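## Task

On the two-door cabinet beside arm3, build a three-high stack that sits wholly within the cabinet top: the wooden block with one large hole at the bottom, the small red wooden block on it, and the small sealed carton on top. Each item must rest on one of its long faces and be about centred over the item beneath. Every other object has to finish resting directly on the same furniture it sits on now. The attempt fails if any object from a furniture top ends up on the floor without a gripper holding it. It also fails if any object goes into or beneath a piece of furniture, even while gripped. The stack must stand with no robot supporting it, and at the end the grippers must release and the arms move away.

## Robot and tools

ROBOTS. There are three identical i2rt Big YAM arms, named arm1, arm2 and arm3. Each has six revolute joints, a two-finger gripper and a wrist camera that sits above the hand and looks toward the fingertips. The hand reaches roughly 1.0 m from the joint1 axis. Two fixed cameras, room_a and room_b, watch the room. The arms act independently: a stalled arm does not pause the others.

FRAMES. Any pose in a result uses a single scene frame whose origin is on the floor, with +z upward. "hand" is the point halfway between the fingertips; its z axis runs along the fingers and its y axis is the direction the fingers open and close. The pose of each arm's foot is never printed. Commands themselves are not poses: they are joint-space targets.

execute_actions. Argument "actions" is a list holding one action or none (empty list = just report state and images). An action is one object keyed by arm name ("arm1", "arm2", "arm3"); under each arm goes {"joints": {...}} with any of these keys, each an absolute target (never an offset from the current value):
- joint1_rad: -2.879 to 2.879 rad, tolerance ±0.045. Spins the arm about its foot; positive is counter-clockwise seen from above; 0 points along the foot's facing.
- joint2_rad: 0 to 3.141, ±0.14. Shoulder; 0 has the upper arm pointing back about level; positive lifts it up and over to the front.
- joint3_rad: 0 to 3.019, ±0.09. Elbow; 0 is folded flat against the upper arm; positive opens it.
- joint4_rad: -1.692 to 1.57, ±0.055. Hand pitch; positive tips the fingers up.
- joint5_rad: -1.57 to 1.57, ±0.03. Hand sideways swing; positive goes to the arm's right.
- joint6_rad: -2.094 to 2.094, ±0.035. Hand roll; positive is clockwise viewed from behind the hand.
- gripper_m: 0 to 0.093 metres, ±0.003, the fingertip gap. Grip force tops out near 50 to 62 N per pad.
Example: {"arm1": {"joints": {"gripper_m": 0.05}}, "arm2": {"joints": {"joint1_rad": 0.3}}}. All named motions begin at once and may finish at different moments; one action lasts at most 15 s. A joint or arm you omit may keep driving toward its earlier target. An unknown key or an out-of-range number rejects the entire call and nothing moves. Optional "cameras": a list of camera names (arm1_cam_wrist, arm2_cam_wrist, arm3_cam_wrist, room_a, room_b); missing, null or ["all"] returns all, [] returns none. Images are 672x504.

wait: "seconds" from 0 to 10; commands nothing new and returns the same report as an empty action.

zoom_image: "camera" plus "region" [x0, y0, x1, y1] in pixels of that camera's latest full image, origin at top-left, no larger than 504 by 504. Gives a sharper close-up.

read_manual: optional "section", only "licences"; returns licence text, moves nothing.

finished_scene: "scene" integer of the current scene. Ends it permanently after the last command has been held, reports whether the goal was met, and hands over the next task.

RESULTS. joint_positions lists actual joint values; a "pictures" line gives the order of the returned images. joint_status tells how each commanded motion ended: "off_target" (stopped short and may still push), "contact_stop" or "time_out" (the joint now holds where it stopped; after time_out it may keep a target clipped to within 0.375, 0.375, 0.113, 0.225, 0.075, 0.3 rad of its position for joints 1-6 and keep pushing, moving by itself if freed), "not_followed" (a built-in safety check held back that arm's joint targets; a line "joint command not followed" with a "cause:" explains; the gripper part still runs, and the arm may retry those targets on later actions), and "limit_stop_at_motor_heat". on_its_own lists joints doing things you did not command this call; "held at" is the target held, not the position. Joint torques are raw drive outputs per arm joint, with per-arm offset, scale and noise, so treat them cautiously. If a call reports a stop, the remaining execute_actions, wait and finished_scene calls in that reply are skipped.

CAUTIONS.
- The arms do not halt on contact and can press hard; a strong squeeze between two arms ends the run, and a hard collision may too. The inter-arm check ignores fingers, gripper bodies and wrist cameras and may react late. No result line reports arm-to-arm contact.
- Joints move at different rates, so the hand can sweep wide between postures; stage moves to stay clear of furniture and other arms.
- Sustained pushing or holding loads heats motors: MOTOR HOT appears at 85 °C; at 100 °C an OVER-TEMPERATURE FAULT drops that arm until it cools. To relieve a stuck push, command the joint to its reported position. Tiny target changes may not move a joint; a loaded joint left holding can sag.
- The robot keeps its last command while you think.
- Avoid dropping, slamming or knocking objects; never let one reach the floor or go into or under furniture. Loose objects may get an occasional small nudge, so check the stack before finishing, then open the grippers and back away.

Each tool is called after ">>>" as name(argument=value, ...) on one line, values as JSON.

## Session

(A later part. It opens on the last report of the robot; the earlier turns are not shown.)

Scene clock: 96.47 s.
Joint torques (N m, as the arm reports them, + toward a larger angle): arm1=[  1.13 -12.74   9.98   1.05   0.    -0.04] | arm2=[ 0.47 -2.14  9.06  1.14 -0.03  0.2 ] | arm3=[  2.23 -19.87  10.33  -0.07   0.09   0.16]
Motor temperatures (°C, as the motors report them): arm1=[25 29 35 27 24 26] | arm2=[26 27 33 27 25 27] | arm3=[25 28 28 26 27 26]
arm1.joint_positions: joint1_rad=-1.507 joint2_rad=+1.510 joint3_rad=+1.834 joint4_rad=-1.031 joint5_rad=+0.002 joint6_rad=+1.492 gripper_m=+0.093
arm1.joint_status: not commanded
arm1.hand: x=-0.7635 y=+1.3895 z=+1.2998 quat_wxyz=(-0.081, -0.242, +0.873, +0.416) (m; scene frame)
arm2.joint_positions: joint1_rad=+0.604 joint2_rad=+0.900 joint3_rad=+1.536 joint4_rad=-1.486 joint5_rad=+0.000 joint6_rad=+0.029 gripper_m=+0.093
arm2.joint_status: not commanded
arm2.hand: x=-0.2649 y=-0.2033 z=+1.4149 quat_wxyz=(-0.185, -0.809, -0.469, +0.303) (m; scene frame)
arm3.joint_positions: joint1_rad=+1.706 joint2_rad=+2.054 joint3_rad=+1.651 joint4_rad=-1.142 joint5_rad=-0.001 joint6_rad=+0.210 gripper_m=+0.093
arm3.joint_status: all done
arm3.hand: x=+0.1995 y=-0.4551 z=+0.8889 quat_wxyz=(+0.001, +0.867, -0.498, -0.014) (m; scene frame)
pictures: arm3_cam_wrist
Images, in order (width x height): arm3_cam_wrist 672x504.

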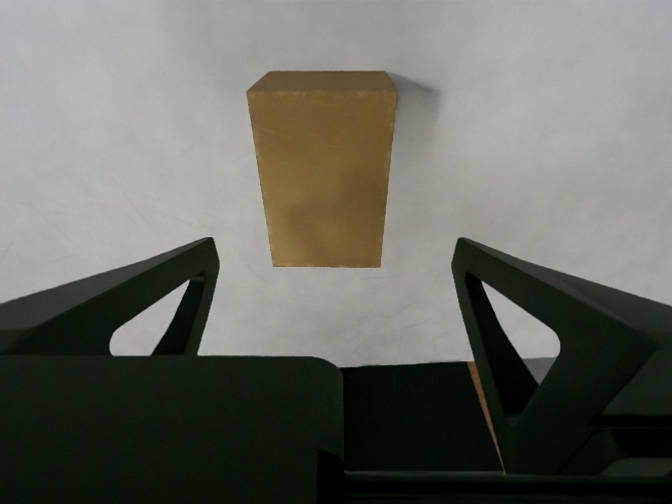

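>>> execute_actions(actions=[{"arm3":{"joints":{"joint1_rad":1.73,"joint2_rad":2.13,"joint3_rad":1.615,"joint4_rad":-0.995}}}], cameras=["arm3_cam_wrist"])

Scene clock: 98.50 s.
Joint torques (N m, as the arm reports them, + toward a larger angle): arm1=[  1.14 -12.76   9.98   1.06   0.    -0.04] | arm2=[ 0.14 -1.84  9.08  1.1  -0.06  0.2 ] | arm3=[  1.94 -18.89   6.9    0.79   0.09   0.14]
Motor temperatures (°C, as the motors report them): arm1=[25 29 35 27 24 26] | arm2=[26 27 33 27 25 27] | arm3=[25 29 29 26 27 26]
arm1.joint_positions: joint1_rad=-1.507 joint2_rad=+1.510 joint3_rad=+1.834 joint4_rad=-1.031 joint5_rad=+0.002 joint6_rad=+1.492 gripper_m=+0.093
arm1.joint_status: not commanded
arm1.hand: x=-0.7635 y=+1.3895 z=+1.2998 quat_wxyz=(-0.081, -0.242, +0.873, +0.416) (m; scene frame)
arm2.joint_positions: joint1_rad=+0.604 joint2_rad=+0.900 joint3_rad=+1.536 joint4_rad=-1.486 joint5_rad=+0.000 joint6_rad=+0.029 gripper_m=+0.093
arm2.joint_status: not commanded
arm2.hand: x=-0.2649 y=-0.2033 z=+1.4149 quat_wxyz=(-0.185, -0.809, -0.469, +0.303) (m; scene frame)
arm3.joint_positions: joint1_rad=+1.716 joint2_rad=+2.126 joint3_rad=+1.613 joint4_rad=-1.004 joint5_rad=-0.001 joint6_rad=+0.210 gripper_m=+0.093
arm3.joint_status: all done
arm3.hand: x=+0.1880 y=-0.4524 z=+0.8342 quat_wxyz=(-0.003, +0.869, -0.494, -0.028) (m; scene frame)
pictures: arm3_cam_wrist
Images, in order (width x height): arm3_cam_wrist 672x504.

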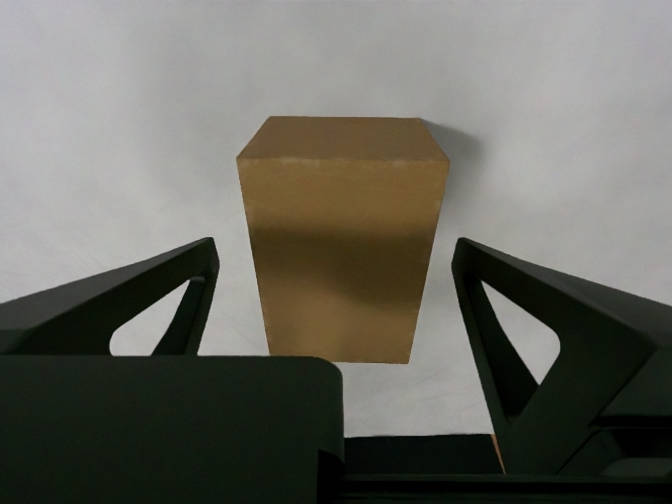

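>>> execute_actions(actions=[{"arm3":{"joints":{"joint2_rad":2.162}}}], cameras=[])

>>> execute_actions(actions=[{"arm3":{"joints":{"gripper_m":0.04}}}], cameras=[])

>>> execute_actions(actions=[{"arm3":{"joints":{"joint2_rad":1.85,"joint3_rad":1.69,"joint4_rad":-1.34,"joint6_rad":0.6}}}], cameras=["arm3_cam_wrist"])

>>> execute_actions(actions=[{"arm3":{"joints":{"joint1_rad":-0.108,"joint6_rad":1.85}}}], cameras=[])

>>> execute_actions(actions=[{"arm3":{"joints":{"joint2_rad":1.965,"joint3_rad":1.645,"joint4_rad":-1.18}}}], cameras=["arm3_cam_wrist"])

Scene clock: 101.77 s.
Joint torques (N m, as the arm reports them, + toward a larger angle): arm1=[  1.11 -12.77   9.97   1.06   0.    -0.04] | arm2=[ 0.06 -2.02  9.03  1.18 -0.06  0.17] | arm3=[  2.11 -17.49   6.73   0.68   0.07   0.19]
Motor temperatures (°C, as the motors report them): arm1=[25 29 35 27 24 26] | arm2=[26 27 33 27 25 27] | arm3=[25 29 28 26 27 26]
arm1.joint_positions: joint1_rad=-1.507 joint2_rad=+1.510 joint3_rad=+1.834 joint4_rad=-1.031 joint5_rad=+0.002 joint6_rad=+1.492 gripper_m=+0.093
arm1.joint_status: not commanded
arm1.hand: x=-0.7635 y=+1.3895 z=+1.2998 quat_wxyz=(-0.081, -0.242, +0.873, +0.416) (m; scene frame)
arm2.joint_positions: joint1_rad=+0.604 joint2_rad=+0.900 joint3_rad=+1.536 joint4_rad=-1.486 joint5_rad=+0.000 joint6_rad=+0.029 gripper_m=+0.093
arm2.joint_status: not commanded
arm2.hand: x=-0.2649 y=-0.2033 z=+1.4149 quat_wxyz=(-0.185, -0.809, -0.469, +0.303) (m; scene frame)
arm3.joint_positions: joint1_rad=+1.716 joint2_rad=+2.140 joint3_rad=+1.613 joint4_rad=-1.004 joint5_rad=-0.001 joint6_rad=+0.210 gripper_m=+0.093
arm3.joint_status: all done
arm3.hand: x=+0.1894 y=-0.4541 z=+0.8254 quat_wxyz=(-0.001, +0.869, -0.494, -0.021) (m; scene frame)
pictures: none
No camera images: the call's "cameras" was empty. Leave "cameras" out to get every camera's image.

Scene clock: 102.37 s.
Joint torques (N m, as the arm reports them, + toward a larger angle): arm1=[  1.16 -12.75   9.98   1.05   0.    -0.04] | arm2=[ 0.15 -2.07  8.98  1.21 -0.04  0.2 ] | arm3=[  1.53 -17.37   6.83   0.73   0.04   0.17]
Motor temperatures (°C, as the motors report them): arm1=[25 29 35 27 24 26] | arm2=[26 27 34 27 25 27] | arm3=[25 29 28 26 27 26]
arm1.joint_positions: joint1_rad=-1.507 joint2_rad=+1.510 joint3_rad=+1.834 joint4_rad=-1.031 joint5_rad=+0.002 joint6_rad=+1.492 gripper_m=+0.093
arm1.joint_status: not commanded
arm1.hand: x=-0.7635 y=+1.3895 z=+1.2998 quat_wxyz=(-0.081, -0.242, +0.873, +0.416) (m; scene frame)
arm2.joint_positions: joint1_rad=+0.604 joint2_rad=+0.900 joint3_rad=+1.536 joint4_rad=-1.486 joint5_rad=+0.000 joint6_rad=+0.029 gripper_m=+0.093
arm2.joint_status: not commanded
arm2.hand: x=-0.2649 y=-0.2033 z=+1.4149 quat_wxyz=(-0.185, -0.809, -0.469, +0.303) (m; scene frame)
arm3.joint_positions: joint1_rad=+1.716 joint2_rad=+2.140 joint3_rad=+1.613 joint4_rad=-1.004 joint5_rad=-0.001 joint6_rad=+0.211 gripper_m=+0.059
arm3.joint_status: gripper_m off_target (ended at +0.059, target +0.040)
arm3.hand: x=+0.1894 y=-0.4539 z=+0.8254 quat_wxyz=(-0.001, +0.869, -0.494, -0.021) (m; scene frame)
pictures: none
No camera images: the call's "cameras" was empty. Leave "cameras" out to get every camera's image.

Scene clock: 103.80 s.
Joint torques (N m, as the arm reports them, + toward a larger angle): arm1=[  1.13 -12.77   9.98   1.05   0.    -0.04] | arm2=[ 0.13 -2.07  8.94  1.04 -0.06  0.18] | arm3=[  1.95 -16.64   9.04  -0.02   0.06   0.14]
Motor temperatures (°C, as the motors report them): arm1=[25 29 35 27 24 26] | arm2=[26 27 34 27 25 27] | arm3=[25 29 29 26 27 26]
arm1.joint_positions: joint1_rad=-1.507 joint2_rad=+1.510 joint3_rad=+1.834 joint4_rad=-1.031 joint5_rad=+0.002 joint6_rad=+1.492 gripper_m=+0.093
arm1.joint_status: not commanded
arm1.hand: x=-0.7635 y=+1.3895 z=+1.2998 quat_wxyz=(-0.081, -0.242, +0.873, +0.416) (m; scene frame)
arm2.joint_positions: joint1_rad=+0.604 joint2_rad=+0.900 joint3_rad=+1.536 joint4_rad=-1.486 joint5_rad=+0.000 joint6_rad=+0.029 gripper_m=+0.093
arm2.joint_status: not commanded
arm2.hand: x=-0.2649 y=-0.2033 z=+1.4149 quat_wxyz=(-0.185, -0.809, -0.469, +0.303) (m; scene frame)
arm3.joint_positions: joint1_rad=+1.716 joint2_rad=+1.848 joint3_rad=+1.670 joint4_rad=-1.332 joint5_rad=-0.001 joint6_rad=+0.590 gripper_m=+0.059
arm3.joint_status: all done
arm3.hand: x=+0.2190 y=-0.4832 z=+1.0134 quat_wxyz=(+0.001, +0.760, -0.649, -0.031) (m; scene frame)
pictures: arm3_cam_wrist
Images, in order (width x height): arm3_cam_wrist 672x504.

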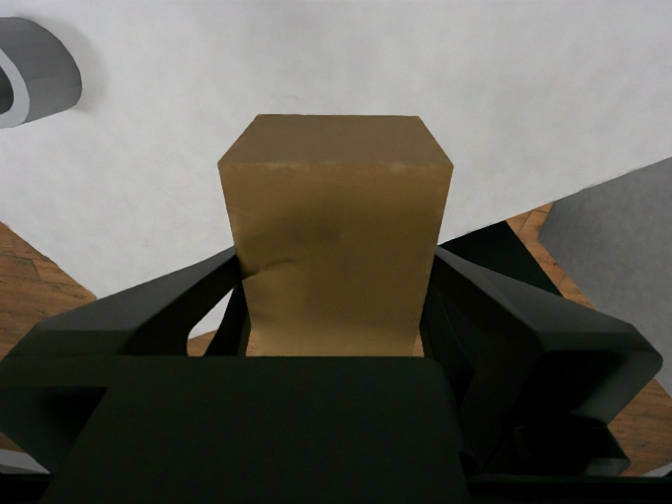

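Scene clock: 105.80 s.
Joint torques (N m, as the arm reports them, + toward a larger angle): arm1=[  1.15 -12.75   9.98   1.05   0.    -0.04] | arm2=[ 0.31 -2.38  9.03  1.07 -0.04  0.22] | arm3=[  1.51 -17.12   9.03  -0.13   0.07   0.18]
Motor temperatures (°C, as the motors report them): arm1=[25 29 35 27 24 26] | arm2=[26 27 34 27 25 27] | arm3=[25 29 29 26 27 26]
arm1.joint_positions: joint1_rad=-1.507 joint2_rad=+1.510 joint3_rad=+1.834 joint4_rad=-1.031 joint5_rad=+0.002 joint6_rad=+1.492 gripper_m=+0.093
arm1.joint_status: not commanded
arm1.hand: x=-0.7635 y=+1.3895 z=+1.2998 quat_wxyz=(-0.081, -0.242, +0.873, +0.416) (m; scene frame)
arm2.joint_positions: joint1_rad=+0.604 joint2_rad=+0.900 joint3_rad=+1.536 joint4_rad=-1.486 joint5_rad=+0.000 joint6_rad=+0.029 gripper_m=+0.093
arm2.joint_status: not commanded
arm2.hand: x=-0.2649 y=-0.2033 z=+1.4149 quat_wxyz=(-0.185, -0.809, -0.469, +0.303) (m; scene frame)
arm3.joint_positions: joint1_rad=-0.117 joint2_rad=+1.853 joint3_rad=+1.670 joint4_rad=-1.332 joint5_rad=+0.002 joint6_rad=+1.839 gripper_m=+0.059
arm3.joint_status: all done
arm3.hand: x=+1.1293 y=-0.6395 z=+1.0047 quat_wxyz=(-0.011, -0.626, -0.779, -0.021) (m; scene frame)
pictures: none
No camera images: the call's "cameras" was empty. Leave "cameras" out to get every camera's image.

Scene clock: 106.80 s.
Joint torques (N m, as the arm reports them, + toward a larger angle): arm1=[  1.16 -12.74   9.98   1.05   0.    -0.04] | arm2=[ 0.28 -2.27  9.05  1.09 -0.04  0.17] | arm3=[  1.43 -18.46   7.87   0.5    0.06   0.16]
Motor temperatures (°C, as the motors report them): arm1=[25 29 35 27 24 26] | arm2=[26 27 34 27 25 27] | arm3=[25 29 29 26 27 26]
arm1.joint_positions: joint1_rad=-1.507 joint2_rad=+1.510 joint3_rad=+1.834 joint4_rad=-1.031 joint5_rad=+0.002 joint6_rad=+1.492 gripper_m=+0.093
arm1.joint_status: not commanded
arm1.hand: x=-0.7635 y=+1.3895 z=+1.2998 quat_wxyz=(-0.081, -0.242, +0.873, +0.416) (m; scene frame)
arm2.joint_positions: joint1_rad=+0.604 joint2_rad=+0.900 joint3_rad=+1.536 joint4_rad=-1.486 joint5_rad=+0.000 joint6_rad=+0.029 gripper_m=+0.093
arm2.joint_status: not commanded
arm2.hand: x=-0.2649 y=-0.2033 z=+1.4149 quat_wxyz=(-0.185, -0.809, -0.469, +0.303) (m; scene frame)
arm3.joint_positions: joint1_rad=-0.117 joint2_rad=+1.981 joint3_rad=+1.635 joint4_rad=-1.189 joint5_rad=+0.002 joint6_rad=+1.840 gripper_m=+0.059
arm3.joint_status: all done
arm3.hand: x=+1.1475 y=-0.6300 z=+0.9195 quat_wxyz=(-0.007, -0.627, -0.779, -0.012) (m; scene frame)
pictures: arm3_cam_wrist
Images, in order (width x height): arm3_cam_wrist 672x504.

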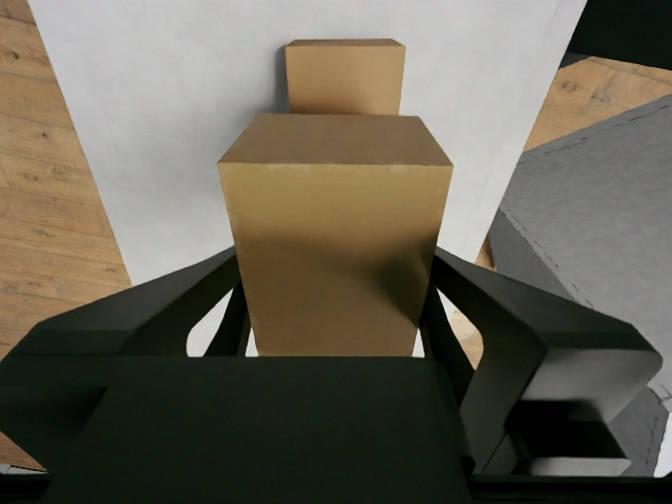

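>>> execute_actions(actions=[{"arm3":{"joints":{"joint2_rad":2.0,"joint3_rad":1.575,"joint4_rad":-1.105}}}], cameras=["arm3_cam_wrist"])

Scene clock: 108.83 s.
Joint torques (N m, as the arm reports them, + toward a larger angle): arm1=[  1.17 -12.77   9.98   1.06   0.    -0.04] | arm2=[ 0.25 -2.19  8.99  1.06 -0.03  0.18] | arm3=[  1.13 -16.63   6.27   0.67   0.11   0.18]
Motor temperatures (°C, as the motors report them): arm1=[25 29 35 27 24 26] | arm2=[26 27 34 27 25 27] | arm3=[25 29 29 26 27 26]
arm1.joint_positions: joint1_rad=-1.507 joint2_rad=+1.510 joint3_rad=+1.834 joint4_rad=-1.031 joint5_rad=+0.002 joint6_rad=+1.492 gripper_m=+0.093
arm1.joint_status: not commanded
arm1.hand: x=-0.7635 y=+1.3895 z=+1.2998 quat_wxyz=(-0.081, -0.242, +0.873, +0.416) (m; scene frame)
arm2.joint_positions: joint1_rad=+0.604 joint2_rad=+0.900 joint3_rad=+1.536 joint4_rad=-1.486 joint5_rad=+0.000 joint6_rad=+0.029 gripper_m=+0.093
arm2.joint_status: not commanded
arm2.hand: x=-0.2649 y=-0.2033 z=+1.4149 quat_wxyz=(-0.185, -0.809, -0.469, +0.303) (m; scene frame)
arm3.joint_positions: joint1_rad=-0.117 joint2_rad=+1.982 joint3_rad=+1.585 joint4_rad=-1.116 joint5_rad=+0.000 joint6_rad=+1.841 gripper_m=+0.059
arm3.joint_status: all done
arm3.hand: x=+1.1462 y=-0.6305 z=+0.9014 quat_wxyz=(-0.010, -0.627, -0.779, -0.022) (m; scene frame)
pictures: arm3_cam_wrist
Images, in order (width x height): arm3_cam_wrist 672x504.

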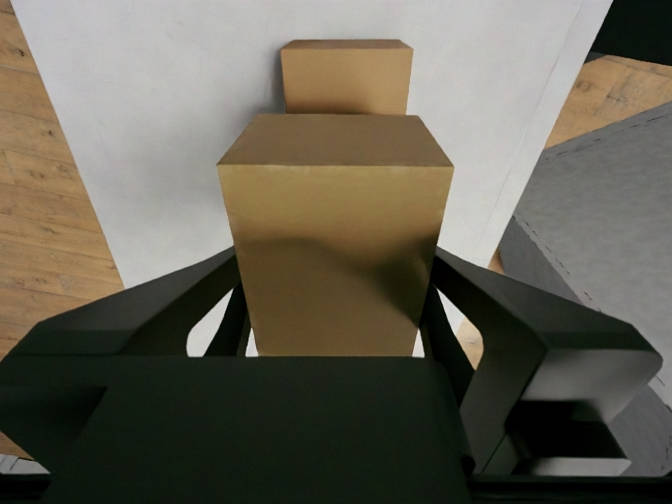

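>>> execute_actions(actions=[{"arm3":{"joints":{"gripper_m":0.093,"joint3_rad":1.59}}}], cameras=[])

>>> execute_actions(actions=[{"arm3":{"joints":{"joint2_rad":1.55}}}], cameras=["room_a","room_b"])

>>> zoom_image(camera="room_a", region=[90, 250, 210, 340])

Scene clock: 110.90 s.
Joint torques (N m, as the arm reports them, + toward a larger angle): arm1=[  1.14 -12.74   9.98   1.06   0.    -0.04] | arm2=[-0.08 -1.57  8.91  1.17 -0.03  0.22] | arm3=[  1.11 -16.39   7.39   0.68   0.12   0.16]
Motor temperatures (°C, as the motors report them): arm1=[25 29 35 27 24 26] | arm2=[26 27 34 27 25 27] | arm3=[25 29 28 26 27 26]
arm1.joint_positions: joint1_rad=-1.507 joint2_rad=+1.510 joint3_rad=+1.834 joint4_rad=-1.031 joint5_rad=+0.002 joint6_rad=+1.492 gripper_m=+0.093
arm1.joint_status: not commanded
arm1.hand: x=-0.7635 y=+1.3895 z=+1.2998 quat_wxyz=(-0.081, -0.242, +0.873, +0.416) (m; scene frame)
arm2.joint_positions: joint1_rad=+0.604 joint2_rad=+0.900 joint3_rad=+1.536 joint4_rad=-1.486 joint5_rad=+0.000 joint6_rad=+0.029 gripper_m=+0.093
arm2.joint_status: not commanded
arm2.hand: x=-0.2649 y=-0.2033 z=+1.4149 quat_wxyz=(-0.185, -0.809, -0.469, +0.303) (m; scene frame)
arm3.joint_positions: joint1_rad=-0.117 joint2_rad=+1.982 joint3_rad=+1.585 joint4_rad=-1.114 joint5_rad=+0.000 joint6_rad=+1.841 gripper_m=+0.093
arm3.joint_status: all done
arm3.hand: x=+1.1465 y=-0.6303 z=+0.9014 quat_wxyz=(-0.011, -0.627, -0.779, -0.023) (m; scene frame)
pictures: none
No camera images: the call's "cameras" was empty. Leave "cameras" out to get every camera's image.

Scene clock: 112.53 s.
Joint torques (N m, as the arm reports them, + toward a larger angle): arm1=[  1.15 -12.77   9.97   1.06   0.    -0.04] | arm2=[-0.07 -2.07  8.98  1.1  -0.05  0.19] | arm3=[  1.34 -13.32   9.32   1.5    0.09   0.1 ]
Motor temperatures (°C, as the motors report them): arm1=[25 29 35 27 24 26] | arm2=[26 27 34 27 25 27] | arm3=[25 29 29 26 27 26]
arm1.joint_positions: joint1_rad=-1.507 joint2_rad=+1.510 joint3_rad=+1.834 joint4_rad=-1.031 joint5_rad=+0.002 joint6_rad=+1.492 gripper_m=+0.093
arm1.joint_status: not commanded
arm1.hand: x=-0.7635 y=+1.3895 z=+1.2998 quat_wxyz=(-0.081, -0.242, +0.873, +0.416) (m; scene frame)
arm2.joint_positions: joint1_rad=+0.604 joint2_rad=+0.900 joint3_rad=+1.536 joint4_rad=-1.486 joint5_rad=+0.000 joint6_rad=+0.029 gripper_m=+0.093
arm2.joint_status: not commanded
arm2.hand: x=-0.2649 y=-0.2033 z=+1.4149 quat_wxyz=(-0.185, -0.809, -0.469, +0.303) (m; scene frame)
arm3.joint_positions: joint1_rad=-0.117 joint2_rad=+1.552 joint3_rad=+1.577 joint4_rad=-1.111 joint5_rad=+0.000 joint6_rad=+1.841 gripper_m=+0.093
arm3.joint_status: all done
arm3.hand: x=+1.1277 y=-0.6398 z=+1.1468 quat_wxyz=(-0.094, -0.609, -0.757, -0.216) (m; scene frame)
pictures: room_a, room_b
Images, in order (width x height): room_a 672x504, room_b 672x504.

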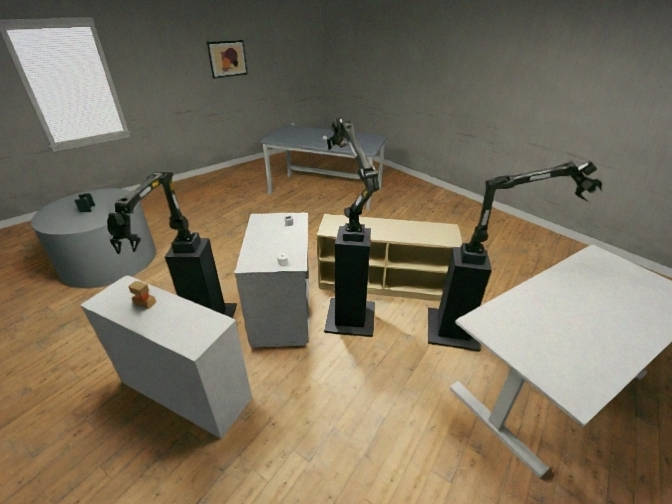

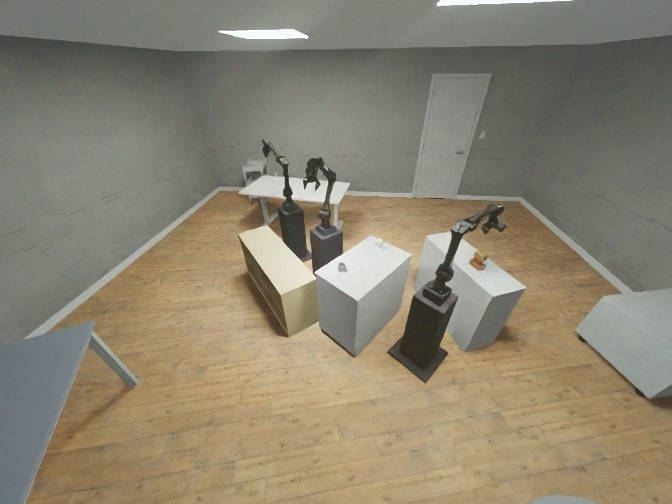

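Region (90, 250, 210, 340) of room_a's 672x504 image, scaled by 4.200, with more detail than that image has; it fills the top 378 rows of this view, and the rest is white.

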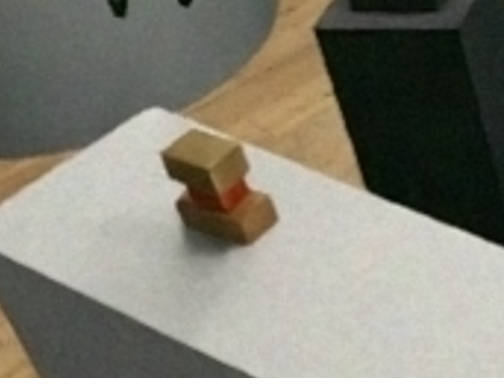

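>>> finished_scene(scene=2)

The scene is finished: the task was done.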